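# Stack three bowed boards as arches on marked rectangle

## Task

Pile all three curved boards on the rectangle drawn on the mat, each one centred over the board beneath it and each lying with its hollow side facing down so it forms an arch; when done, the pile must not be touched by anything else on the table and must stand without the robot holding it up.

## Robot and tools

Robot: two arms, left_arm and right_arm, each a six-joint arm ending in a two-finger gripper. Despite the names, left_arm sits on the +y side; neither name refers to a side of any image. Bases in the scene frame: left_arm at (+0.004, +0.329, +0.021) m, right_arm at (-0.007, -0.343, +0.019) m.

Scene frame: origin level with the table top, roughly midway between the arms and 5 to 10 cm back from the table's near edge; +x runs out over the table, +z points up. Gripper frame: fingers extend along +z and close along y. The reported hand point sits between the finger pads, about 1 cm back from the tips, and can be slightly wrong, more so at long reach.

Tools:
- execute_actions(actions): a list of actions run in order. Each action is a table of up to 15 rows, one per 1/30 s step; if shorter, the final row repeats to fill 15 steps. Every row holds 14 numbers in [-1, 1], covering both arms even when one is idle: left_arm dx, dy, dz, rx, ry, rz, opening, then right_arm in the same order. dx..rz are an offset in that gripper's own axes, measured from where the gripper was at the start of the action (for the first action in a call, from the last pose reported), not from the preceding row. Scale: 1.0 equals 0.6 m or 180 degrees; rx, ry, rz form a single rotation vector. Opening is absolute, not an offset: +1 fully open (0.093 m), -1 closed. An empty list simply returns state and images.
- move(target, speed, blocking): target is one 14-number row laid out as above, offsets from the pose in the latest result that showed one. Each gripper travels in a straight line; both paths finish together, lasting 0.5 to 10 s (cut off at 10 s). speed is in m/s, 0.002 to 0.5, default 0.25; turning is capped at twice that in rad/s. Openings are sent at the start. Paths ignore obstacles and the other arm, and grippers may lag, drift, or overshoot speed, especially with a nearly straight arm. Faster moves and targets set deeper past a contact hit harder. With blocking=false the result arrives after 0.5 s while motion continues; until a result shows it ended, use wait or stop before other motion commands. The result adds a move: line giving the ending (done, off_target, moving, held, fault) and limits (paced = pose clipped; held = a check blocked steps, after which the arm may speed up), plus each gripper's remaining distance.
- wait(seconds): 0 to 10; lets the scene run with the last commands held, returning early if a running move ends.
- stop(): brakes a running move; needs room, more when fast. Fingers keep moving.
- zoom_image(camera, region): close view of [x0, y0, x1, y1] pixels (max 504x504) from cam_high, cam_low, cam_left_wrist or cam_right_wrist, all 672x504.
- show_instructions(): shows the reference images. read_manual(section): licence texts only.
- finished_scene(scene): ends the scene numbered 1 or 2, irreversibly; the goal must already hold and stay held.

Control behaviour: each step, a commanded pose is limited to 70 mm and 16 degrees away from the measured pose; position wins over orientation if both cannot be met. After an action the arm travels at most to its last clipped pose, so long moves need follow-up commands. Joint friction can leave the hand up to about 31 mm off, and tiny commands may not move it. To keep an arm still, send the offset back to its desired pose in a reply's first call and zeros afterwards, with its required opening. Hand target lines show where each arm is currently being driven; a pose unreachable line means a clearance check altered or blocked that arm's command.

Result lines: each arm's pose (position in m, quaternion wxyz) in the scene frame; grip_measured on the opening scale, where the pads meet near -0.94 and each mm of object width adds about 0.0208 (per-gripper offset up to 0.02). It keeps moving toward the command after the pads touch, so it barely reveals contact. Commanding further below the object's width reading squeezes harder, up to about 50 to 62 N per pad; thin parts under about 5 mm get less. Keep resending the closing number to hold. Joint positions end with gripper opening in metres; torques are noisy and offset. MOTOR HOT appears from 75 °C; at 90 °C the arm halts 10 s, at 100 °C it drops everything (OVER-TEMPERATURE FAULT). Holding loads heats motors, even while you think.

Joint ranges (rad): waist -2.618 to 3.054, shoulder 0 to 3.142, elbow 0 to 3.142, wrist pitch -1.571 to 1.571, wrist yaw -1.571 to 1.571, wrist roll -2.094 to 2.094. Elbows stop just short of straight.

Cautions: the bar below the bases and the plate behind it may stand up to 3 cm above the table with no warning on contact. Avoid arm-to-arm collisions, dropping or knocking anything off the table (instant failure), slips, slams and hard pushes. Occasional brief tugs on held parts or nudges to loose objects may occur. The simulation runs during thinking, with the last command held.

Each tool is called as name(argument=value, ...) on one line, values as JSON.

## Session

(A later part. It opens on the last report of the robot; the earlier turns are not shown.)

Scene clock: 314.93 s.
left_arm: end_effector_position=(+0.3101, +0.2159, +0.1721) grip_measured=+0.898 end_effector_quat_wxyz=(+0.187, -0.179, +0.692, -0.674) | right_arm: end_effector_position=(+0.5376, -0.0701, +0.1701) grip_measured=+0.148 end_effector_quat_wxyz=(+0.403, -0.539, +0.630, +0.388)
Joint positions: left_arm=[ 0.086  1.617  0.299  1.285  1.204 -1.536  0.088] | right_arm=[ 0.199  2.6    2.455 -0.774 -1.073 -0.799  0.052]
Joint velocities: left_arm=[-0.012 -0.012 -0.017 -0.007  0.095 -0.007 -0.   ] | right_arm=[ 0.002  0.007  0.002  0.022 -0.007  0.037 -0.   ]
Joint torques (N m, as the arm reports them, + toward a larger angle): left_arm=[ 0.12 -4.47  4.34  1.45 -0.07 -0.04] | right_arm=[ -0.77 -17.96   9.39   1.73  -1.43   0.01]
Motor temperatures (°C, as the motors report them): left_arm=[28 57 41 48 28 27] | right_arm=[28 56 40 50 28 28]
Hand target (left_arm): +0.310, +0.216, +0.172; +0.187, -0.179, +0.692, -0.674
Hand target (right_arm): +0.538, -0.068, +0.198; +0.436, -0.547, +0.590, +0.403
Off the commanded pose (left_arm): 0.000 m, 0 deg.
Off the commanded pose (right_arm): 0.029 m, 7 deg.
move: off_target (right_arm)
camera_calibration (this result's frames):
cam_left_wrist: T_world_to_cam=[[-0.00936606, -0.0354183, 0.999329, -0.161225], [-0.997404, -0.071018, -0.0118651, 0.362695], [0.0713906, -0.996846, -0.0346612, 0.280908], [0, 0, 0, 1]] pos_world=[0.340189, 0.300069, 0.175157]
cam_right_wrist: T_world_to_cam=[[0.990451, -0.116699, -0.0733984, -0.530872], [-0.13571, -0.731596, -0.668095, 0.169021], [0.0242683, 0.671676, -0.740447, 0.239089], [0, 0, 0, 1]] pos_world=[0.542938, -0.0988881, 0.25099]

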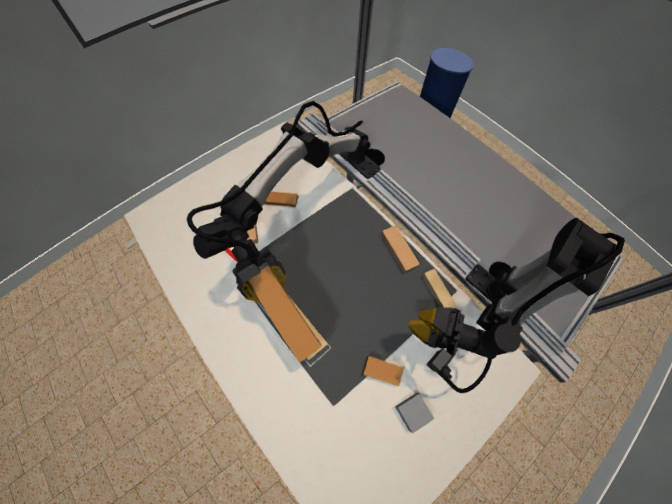

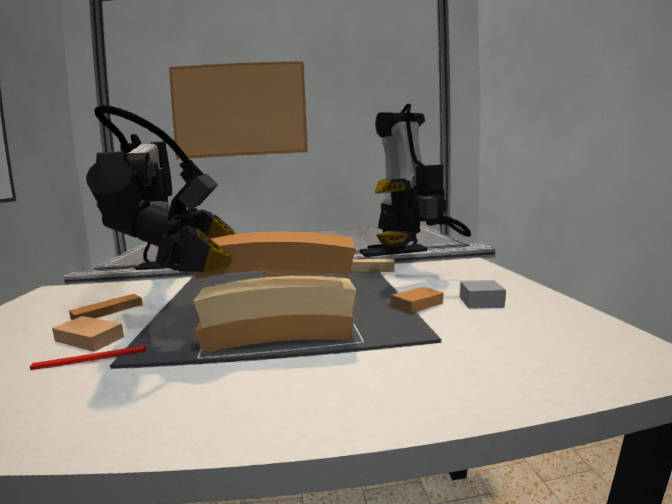

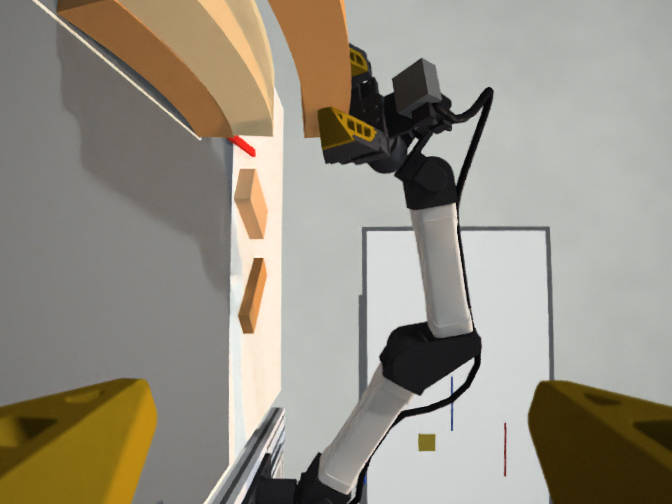

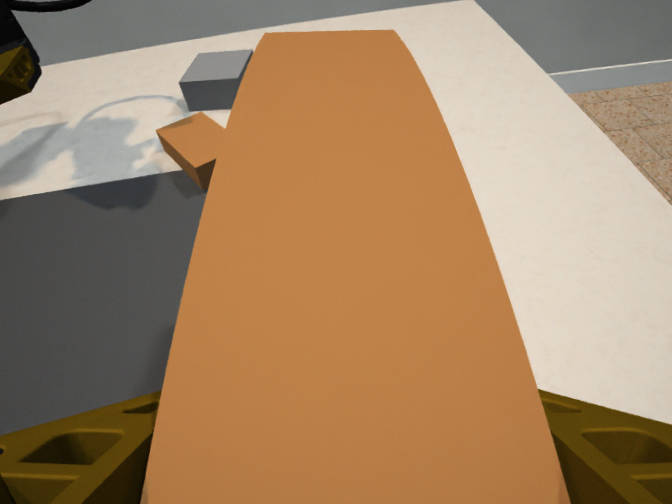

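move(target=[0,0,0,0,0,0,0.9, -0.02,-0.004,0.002,-0.032,-0.027,-0.06,-0.4], speed=0.05)

zoom_image(camera="cam_high", region=[180,200,400,400])

zoom_image(camera="cam_low", region=[120,170,450,370])

Scene clock: 325.30 s.
left_arm: end_effector_position=(+0.3101, +0.2159, +0.1721) grip_measured=+0.898 end_effector_quat_wxyz=(+0.187, -0.179, +0.692, -0.674) | right_arm: end_effector_position=(+0.5434, -0.0656, +0.1585) grip_measured=+0.148 end_effector_quat_wxyz=(-0.424, +0.589, -0.577, -0.375)
Joint positions: left_arm=[ 0.086  1.617  0.299  1.285  1.204 -1.536  0.088] | right_arm=[ 0.199  2.798  2.796 -0.967 -1.113 -0.991  0.052]
Joint velocities: left_arm=[ 0.007 -0.007  0.017  0.022 -0.007 -0.051 -0.   ] | right_arm=[-0.012  0.051  0.095 -0.051 -0.007  0.022  0.002]
Joint torques (N m, as the arm reports them, + toward a larger angle): left_arm=[ 0.04 -4.61  4.27  1.47 -0.1  -0.01] | right_arm=[ -0.84 -18.15   9.92   1.3   -1.52  -0.04]
Motor temperatures (°C, as the motors report them): left_arm=[28 55 40 47 28 27] | right_arm=[28 62 41 48 29 28]
Hand target (left_arm): +0.310, +0.216, +0.172; +0.187, -0.179, +0.692, -0.674
Hand target (right_arm): +0.540, -0.066, +0.180; -0.447, +0.591, -0.543, -0.395
Off the commanded pose (left_arm): 0.000 m, 0 deg.
Off the commanded pose (right_arm): 0.022 m, 6 deg.
move: off_target (right_arm)
camera_calibration (this result's frames):
cam_left_wrist: T_world_to_cam=[[-0.00936606, -0.0354183, 0.999329, -0.161225], [-0.997404, -0.071018, -0.0118651, 0.362695], [0.0713906, -0.996846, -0.0346612, 0.280908], [0, 0, 0, 1]] pos_world=[0.340189, 0.300069, 0.175157]
cam_right_wrist: T_world_to_cam=[[0.998648, -0.0231016, 0.0465736, -0.554297], [0.0147921, -0.732559, -0.680543, 0.0854816], [0.0498395, 0.680312, -0.731226, 0.212528], [0, 0, 0, 1]] pos_world=[0.54169, -0.0947701, 0.239396]

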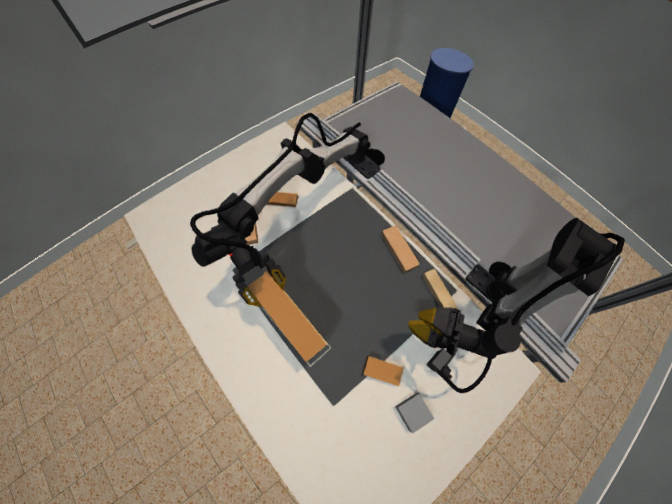

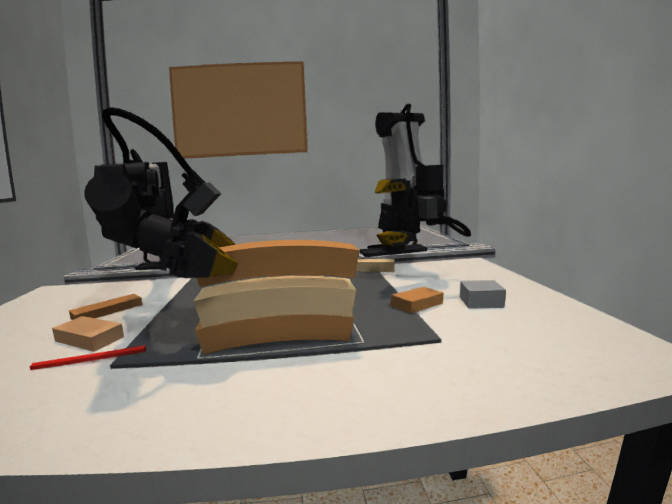

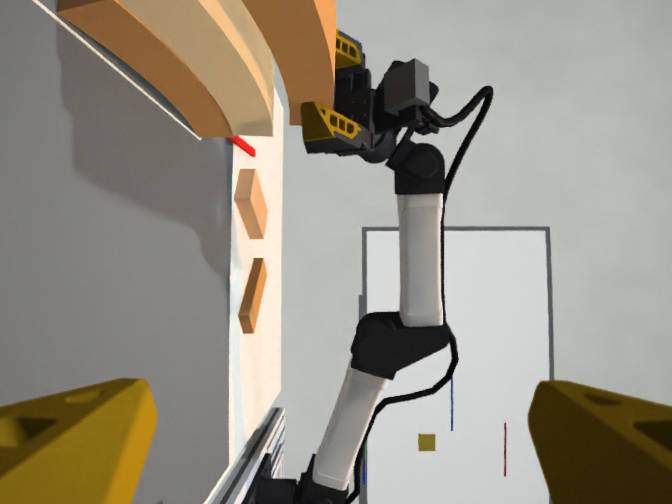

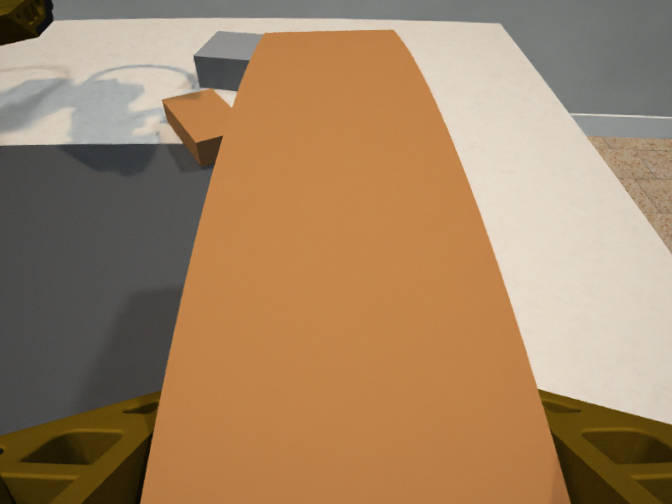

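Region (180, 200, 400, 400) of cam_high's 672x504 image, scaled by 2.291, with more detail than that image has; it fills the top 458 rows of this view, and the rest is white.

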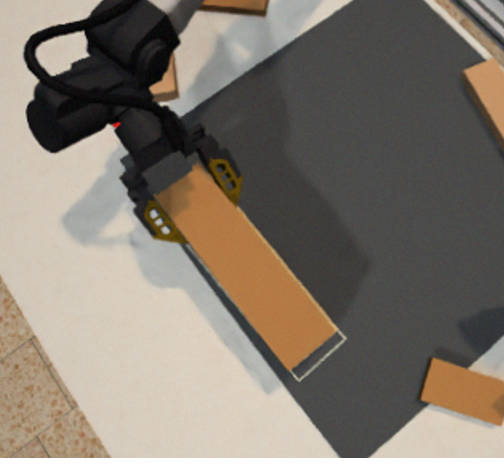

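Region (120, 170, 450, 370) of cam_low's 672x504 image, scaled by 1.527, with more detail than that image has; it fills the top 305 rows of this view, and the rest is white.

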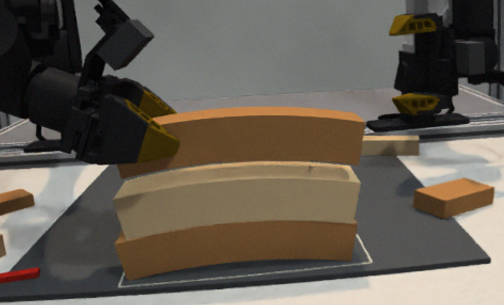

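move(target=[0,0,0,0,0,0,0.9, -0.008,0.006,-0.01,0,-0.03,0,-0.4], speed=0.03)

zoom_image(camera="cam_high", region=[180,200,400,400])

zoom_image(camera="cam_low", region=[120,170,450,370])

Scene clock: 329.77 s.
left_arm: end_effector_position=(+0.3101, +0.2159, +0.1721) grip_measured=+0.898 end_effector_quat_wxyz=(+0.187, -0.179, +0.692, -0.674) | right_arm: end_effector_position=(+0.5408, -0.0700, +0.1391) grip_measured=+0.148 end_effector_quat_wxyz=(-0.411, +0.579, -0.585, -0.392)
Joint positions: left_arm=[ 0.086  1.617  0.299  1.285  1.204 -1.536  0.088] | right_arm=[ 0.19   2.785  2.696 -0.931 -1.135 -0.995  0.052]
Joint velocities: left_arm=[-0.002 -0.002  0.002 -0.051  0.022 -0.066 -0.001] | right_arm=[-0.007 -0.1   -0.198  0.212 -0.051 -0.007 -0.   ]
Joint torques (N m, as the arm reports them, + toward a larger angle): left_arm=[ 0.12 -4.56  4.28  1.5  -0.08 -0.06] | right_arm=[ -0.72 -20.01   7.08   1.29  -1.45   0.09]
Motor temperatures (°C, as the motors report them): left_arm=[28 54 40 47 28 27] | right_arm=[28 64 41 47 29 28]
Hand target (left_arm): +0.310, +0.216, +0.172; +0.187, -0.179, +0.692, -0.674
Hand target (right_arm): +0.539, -0.070, +0.164; -0.437, +0.581, -0.554, -0.407
Off the commanded pose (left_arm): 0.000 m, 0 deg.
Off the commanded pose (right_arm): 0.026 m, 6 deg.
move: off_target (right_arm)
camera_calibration (this result's frames):
cam_left_wrist: T_world_to_cam=[[-0.00936606, -0.0354183, 0.999329, -0.161225], [-0.997404, -0.071018, -0.0118651, 0.362695], [0.0713906, -0.996846, -0.0346612, 0.280908], [0, 0, 0, 1]] pos_world=[0.340189, 0.300069, 0.175157]
cam_right_wrist: T_world_to_cam=[[0.999824, -0.0186687, -0.00197064, -0.544396], [-0.0149406, -0.727787, -0.685641, 0.0862204], [0.0113658, 0.685549, -0.727937, 0.222236], [0, 0, 0, 1]] pos_world=[0.543063, -0.0997668, 0.219817]

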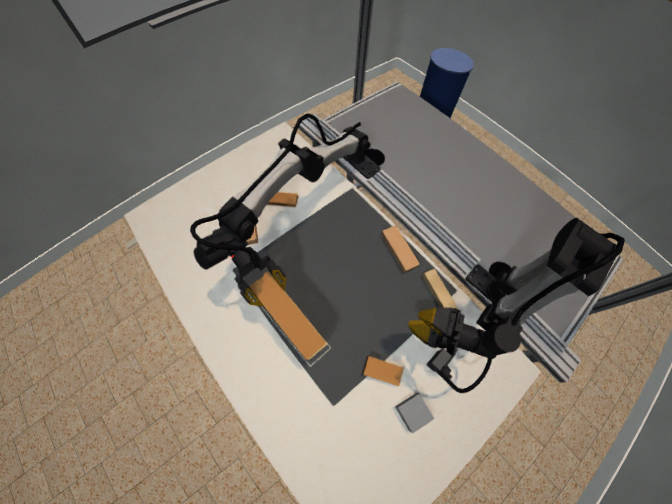

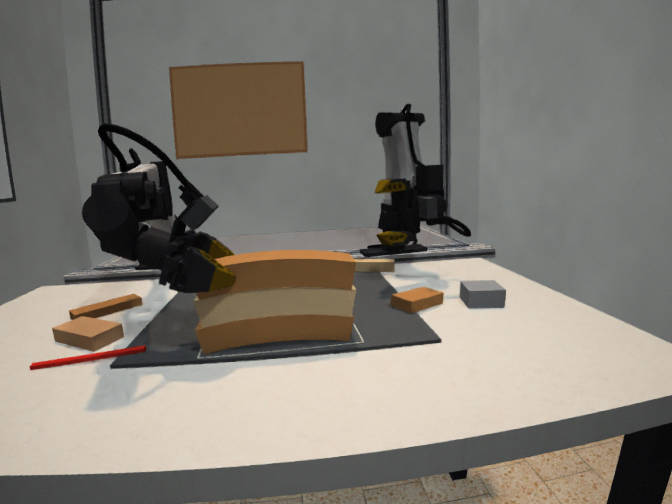

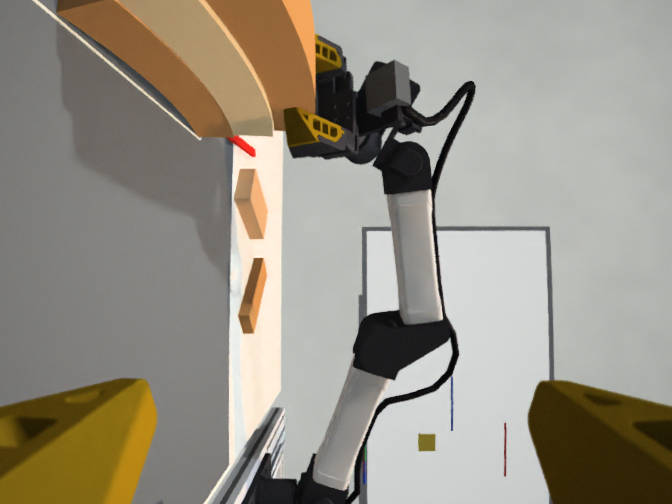

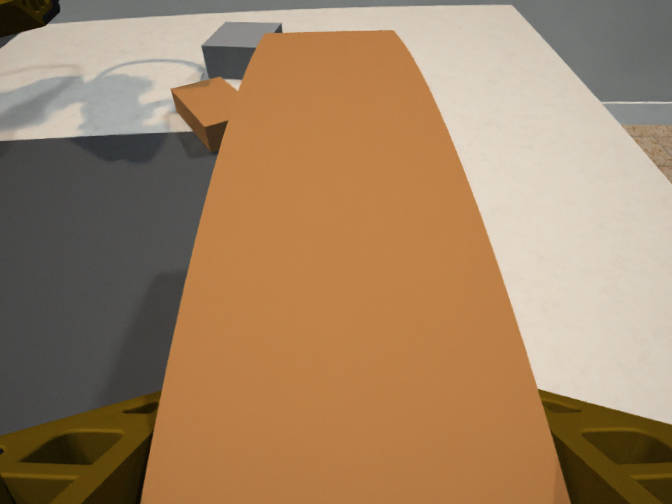

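Region (180, 200, 400, 400) of cam_high's 672x504 image, scaled by 2.291, with more detail than that image has; it fills the top 458 rows of this view, and the rest is white.

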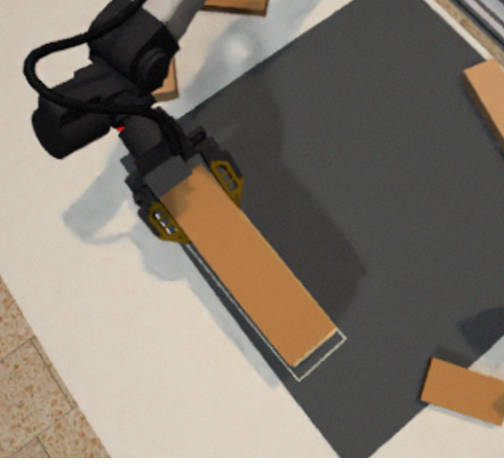

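Region (120, 170, 450, 370) of cam_low's 672x504 image, scaled by 1.527, with more detail than that image has; it fills the top 305 rows of this view, and the rest is white.

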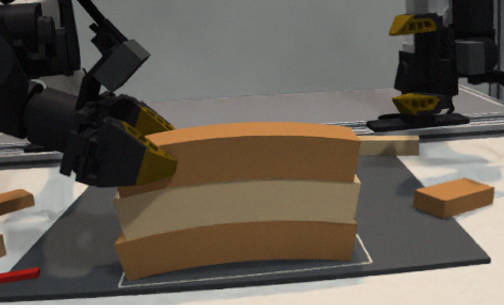

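Seated and aligned. Release and retreat.

execute_actions(actions=[[[0,0,0,0,0,0,0.9, -0.02,0,0,0,-0.01,0,0.85]],[[0,0,0,0,0,0,0.9, -0.015,0,0,0,0,0,0.85]]])

move(target=[0,0,0,0,0,0,0.9, -0.05,0,-0.16,0,0,0,0.85], speed=0.1)

zoom_image(camera="cam_high", region=[180,200,400,400])

zoom_image(camera="cam_low", region=[120,170,450,370])

Scene clock: 334.47 s.
left_arm: end_effector_position=(+0.3101, +0.2159, +0.1721) grip_measured=+0.898 end_effector_quat_wxyz=(+0.187, -0.179, +0.692, -0.674) | right_arm: end_effector_position=(+0.5446, -0.0682, +0.1561) grip_measured=+0.848 end_effector_quat_wxyz=(-0.426, +0.575, -0.578, -0.393)
Joint positions: left_arm=[ 0.086  1.617  0.299  1.285  1.204 -1.536  0.088] | right_arm=[ 0.19   2.772  2.71  -0.893 -1.151 -0.95   0.086]
Joint velocities: left_arm=[ 0.012  0.017 -0.032  0.051 -0.037 -0.037  0.001] | right_arm=[ 0.002  0.002 -0.012  0.007 -0.066 -0.081 -0.001]
Joint torques (N m, as the arm reports them, + toward a larger angle): left_arm=[-0.24 -4.79  4.41  1.5  -0.05 -0.03] | right_arm=[  0.28 -17.39   8.49   0.96  -0.65   0.14]
Motor temperatures (°C, as the motors report them): left_arm=[28 53 40 46 28 27] | right_arm=[28 67 41 46 29 28]
Hand target (left_arm): +0.310, +0.216, +0.172; +0.187, -0.179, +0.692, -0.674
Hand target (right_arm): +0.542, -0.065, +0.156; -0.420, +0.573, -0.581, -0.397
Off the commanded pose (left_arm): 0.000 m, 0 deg.
Off the commanded pose (right_arm): 0.003 m, 1 deg.
camera_calibration (this result's frames):
cam_left_wrist: T_world_to_cam=[[-0.00936606, -0.0354183, 0.999329, -0.161225], [-0.997404, -0.071018, -0.0118651, 0.362695], [0.0713906, -0.996846, -0.0346612, 0.280908], [0, 0, 0, 1]] pos_world=[0.340189, 0.300069, 0.175157]
cam_right_wrist: T_world_to_cam=[[0.999543, -0.0257871, 0.0157892, -0.551258], [-0.00711631, -0.708138, -0.706039, 0.0995814], [0.0293876, 0.705603, -0.707997, 0.221754], [0, 0, 0, 1]] pos_world=[0.545198, -0.100168, 0.236013]

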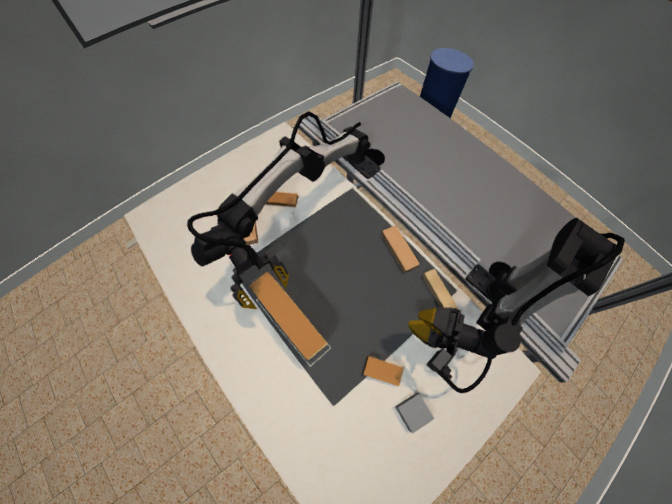

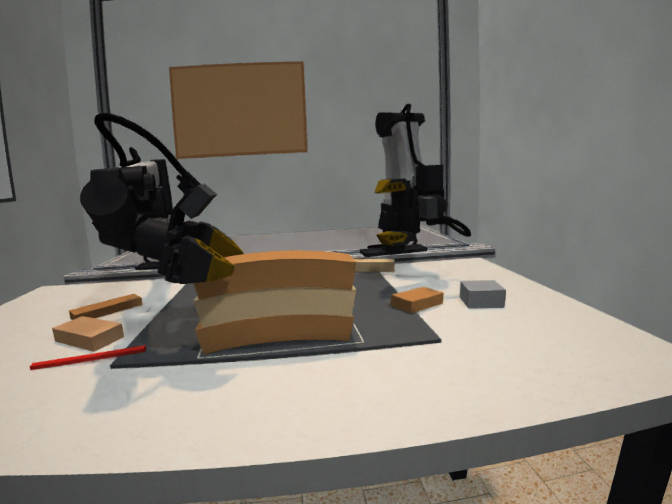

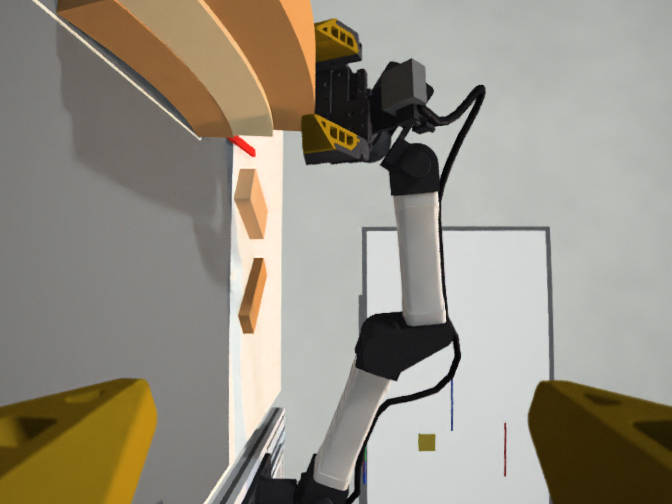

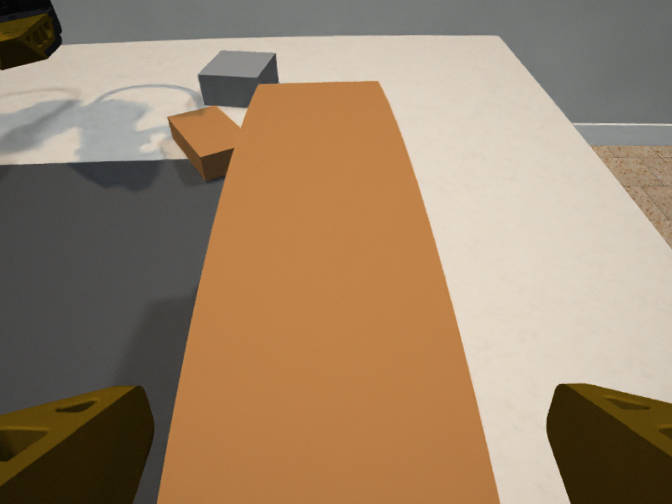

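Scene clock: 336.00 s.
left_arm: end_effector_position=(+0.3101, +0.2159, +0.1721) grip_measured=+0.898 end_effector_quat_wxyz=(+0.187, -0.179, +0.692, -0.674) | right_arm: end_effector_position=(+0.5422, -0.1473, +0.2126) grip_measured=+0.848 end_effector_quat_wxyz=(-0.450, +0.558, -0.586, -0.378)
Joint positions: left_arm=[ 0.086  1.617  0.299  1.285  1.204 -1.536  0.088] | right_arm=[ 0.049  2.728  2.86  -1.199 -1.205 -1.102  0.086]
Joint velocities: left_arm=[-0.002 -0.002 -0.002 -0.007 -0.022 -0.007  0.001] | right_arm=[ 0.002 -0.002  0.002 -0.081 -0.066 -0.051 -0.   ]
Joint torques (N m, as the arm reports them, + toward a larger angle): left_arm=[-0.04 -4.66  4.47  1.48 -0.07 -0.04] | right_arm=[ -0.22 -17.1    8.05   0.87  -0.73  -0.05]
Motor temperatures (°C, as the motors report them): left_arm=[28 53 40 46 28 27] | right_arm=[28 68 41 46 29 28]
Hand target (left_arm): +0.310, +0.216, +0.172; +0.187, -0.179, +0.692, -0.674
Hand target (right_arm): +0.540, -0.149, +0.216; -0.450, +0.557, -0.585, -0.381
Off the commanded pose (left_arm): 0.000 m, 0 deg.
Off the commanded pose (right_arm): 0.004 m, 4 deg.
elbow stopped short (right arm): the move would have taken joint 3 (elbow) straighter than the controller allows; a more bent joint 3 avoids this.
move: off_target (right_arm)
camera_calibration (this result's frames):
cam_left_wrist: T_world_to_cam=[[-0.00936606, -0.0354183, 0.999329, -0.161225], [-0.997404, -0.071018, -0.0118651, 0.362695], [0.0713906, -0.996846, -0.0346612, 0.280908], [0, 0, 0, 1]] pos_world=[0.340189, 0.300069, 0.175157]
cam_right_wrist: T_world_to_cam=[[0.995262, -0.0884304, 0.0404195, -0.563974], [-0.0323457, -0.693163, -0.720055, 0.102264], [0.091692, 0.715336, -0.692739, 0.282038], [0, 0, 0, 1]] pos_world=[0.538749, -0.180738, 0.29181]

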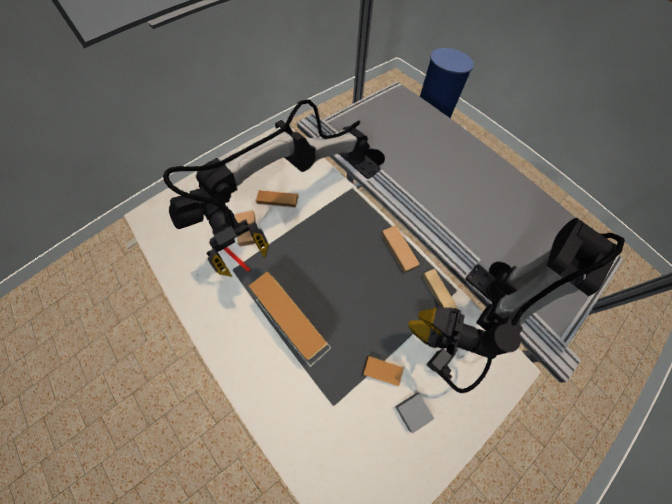

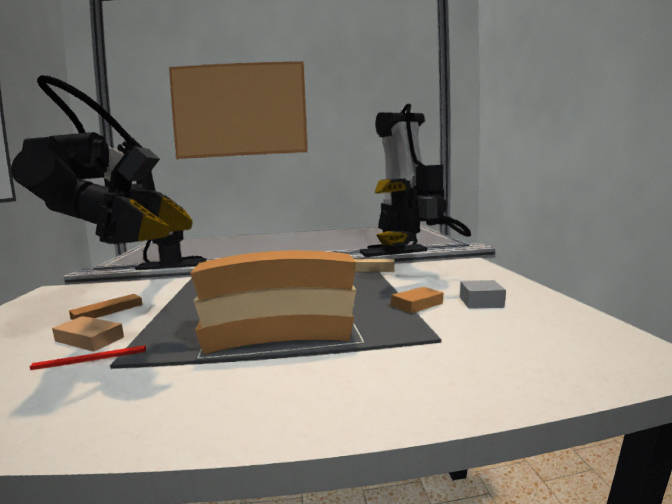

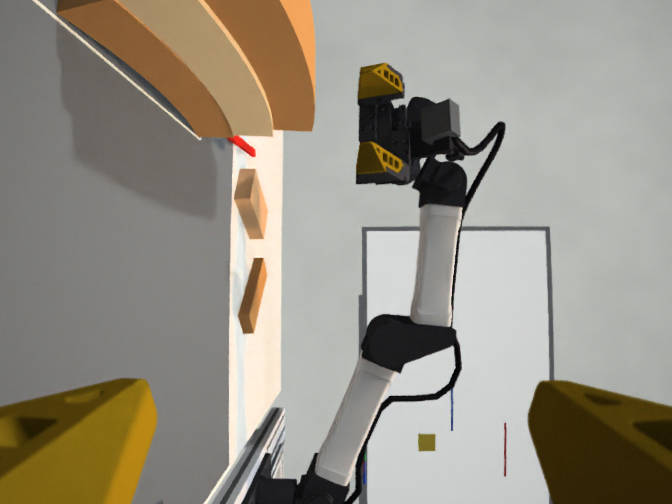

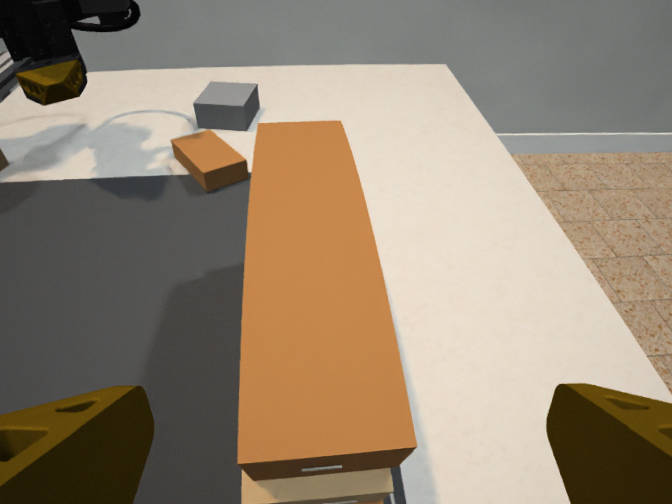

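Region (180, 200, 400, 400) of cam_high's 672x504 image, scaled by 2.291, with more detail than that image has; it fills the top 458 rows of this view, and the rest is white.

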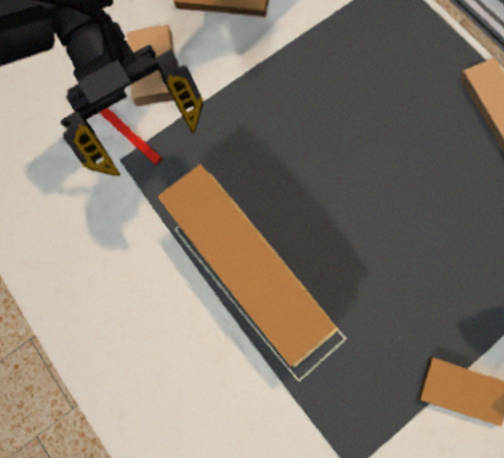

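Region (120, 170, 450, 370) of cam_low's 672x504 image, scaled by 1.527, with more detail than that image has; it fills the top 305 rows of this view, and the rest is white.

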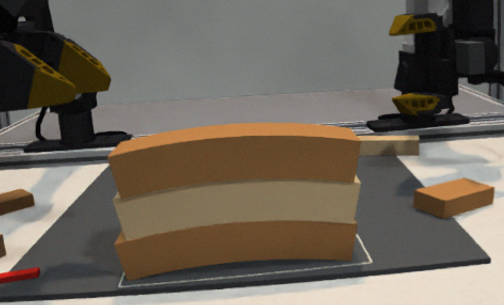

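finished_scene(scene=2)

The scene is finished: the task was done.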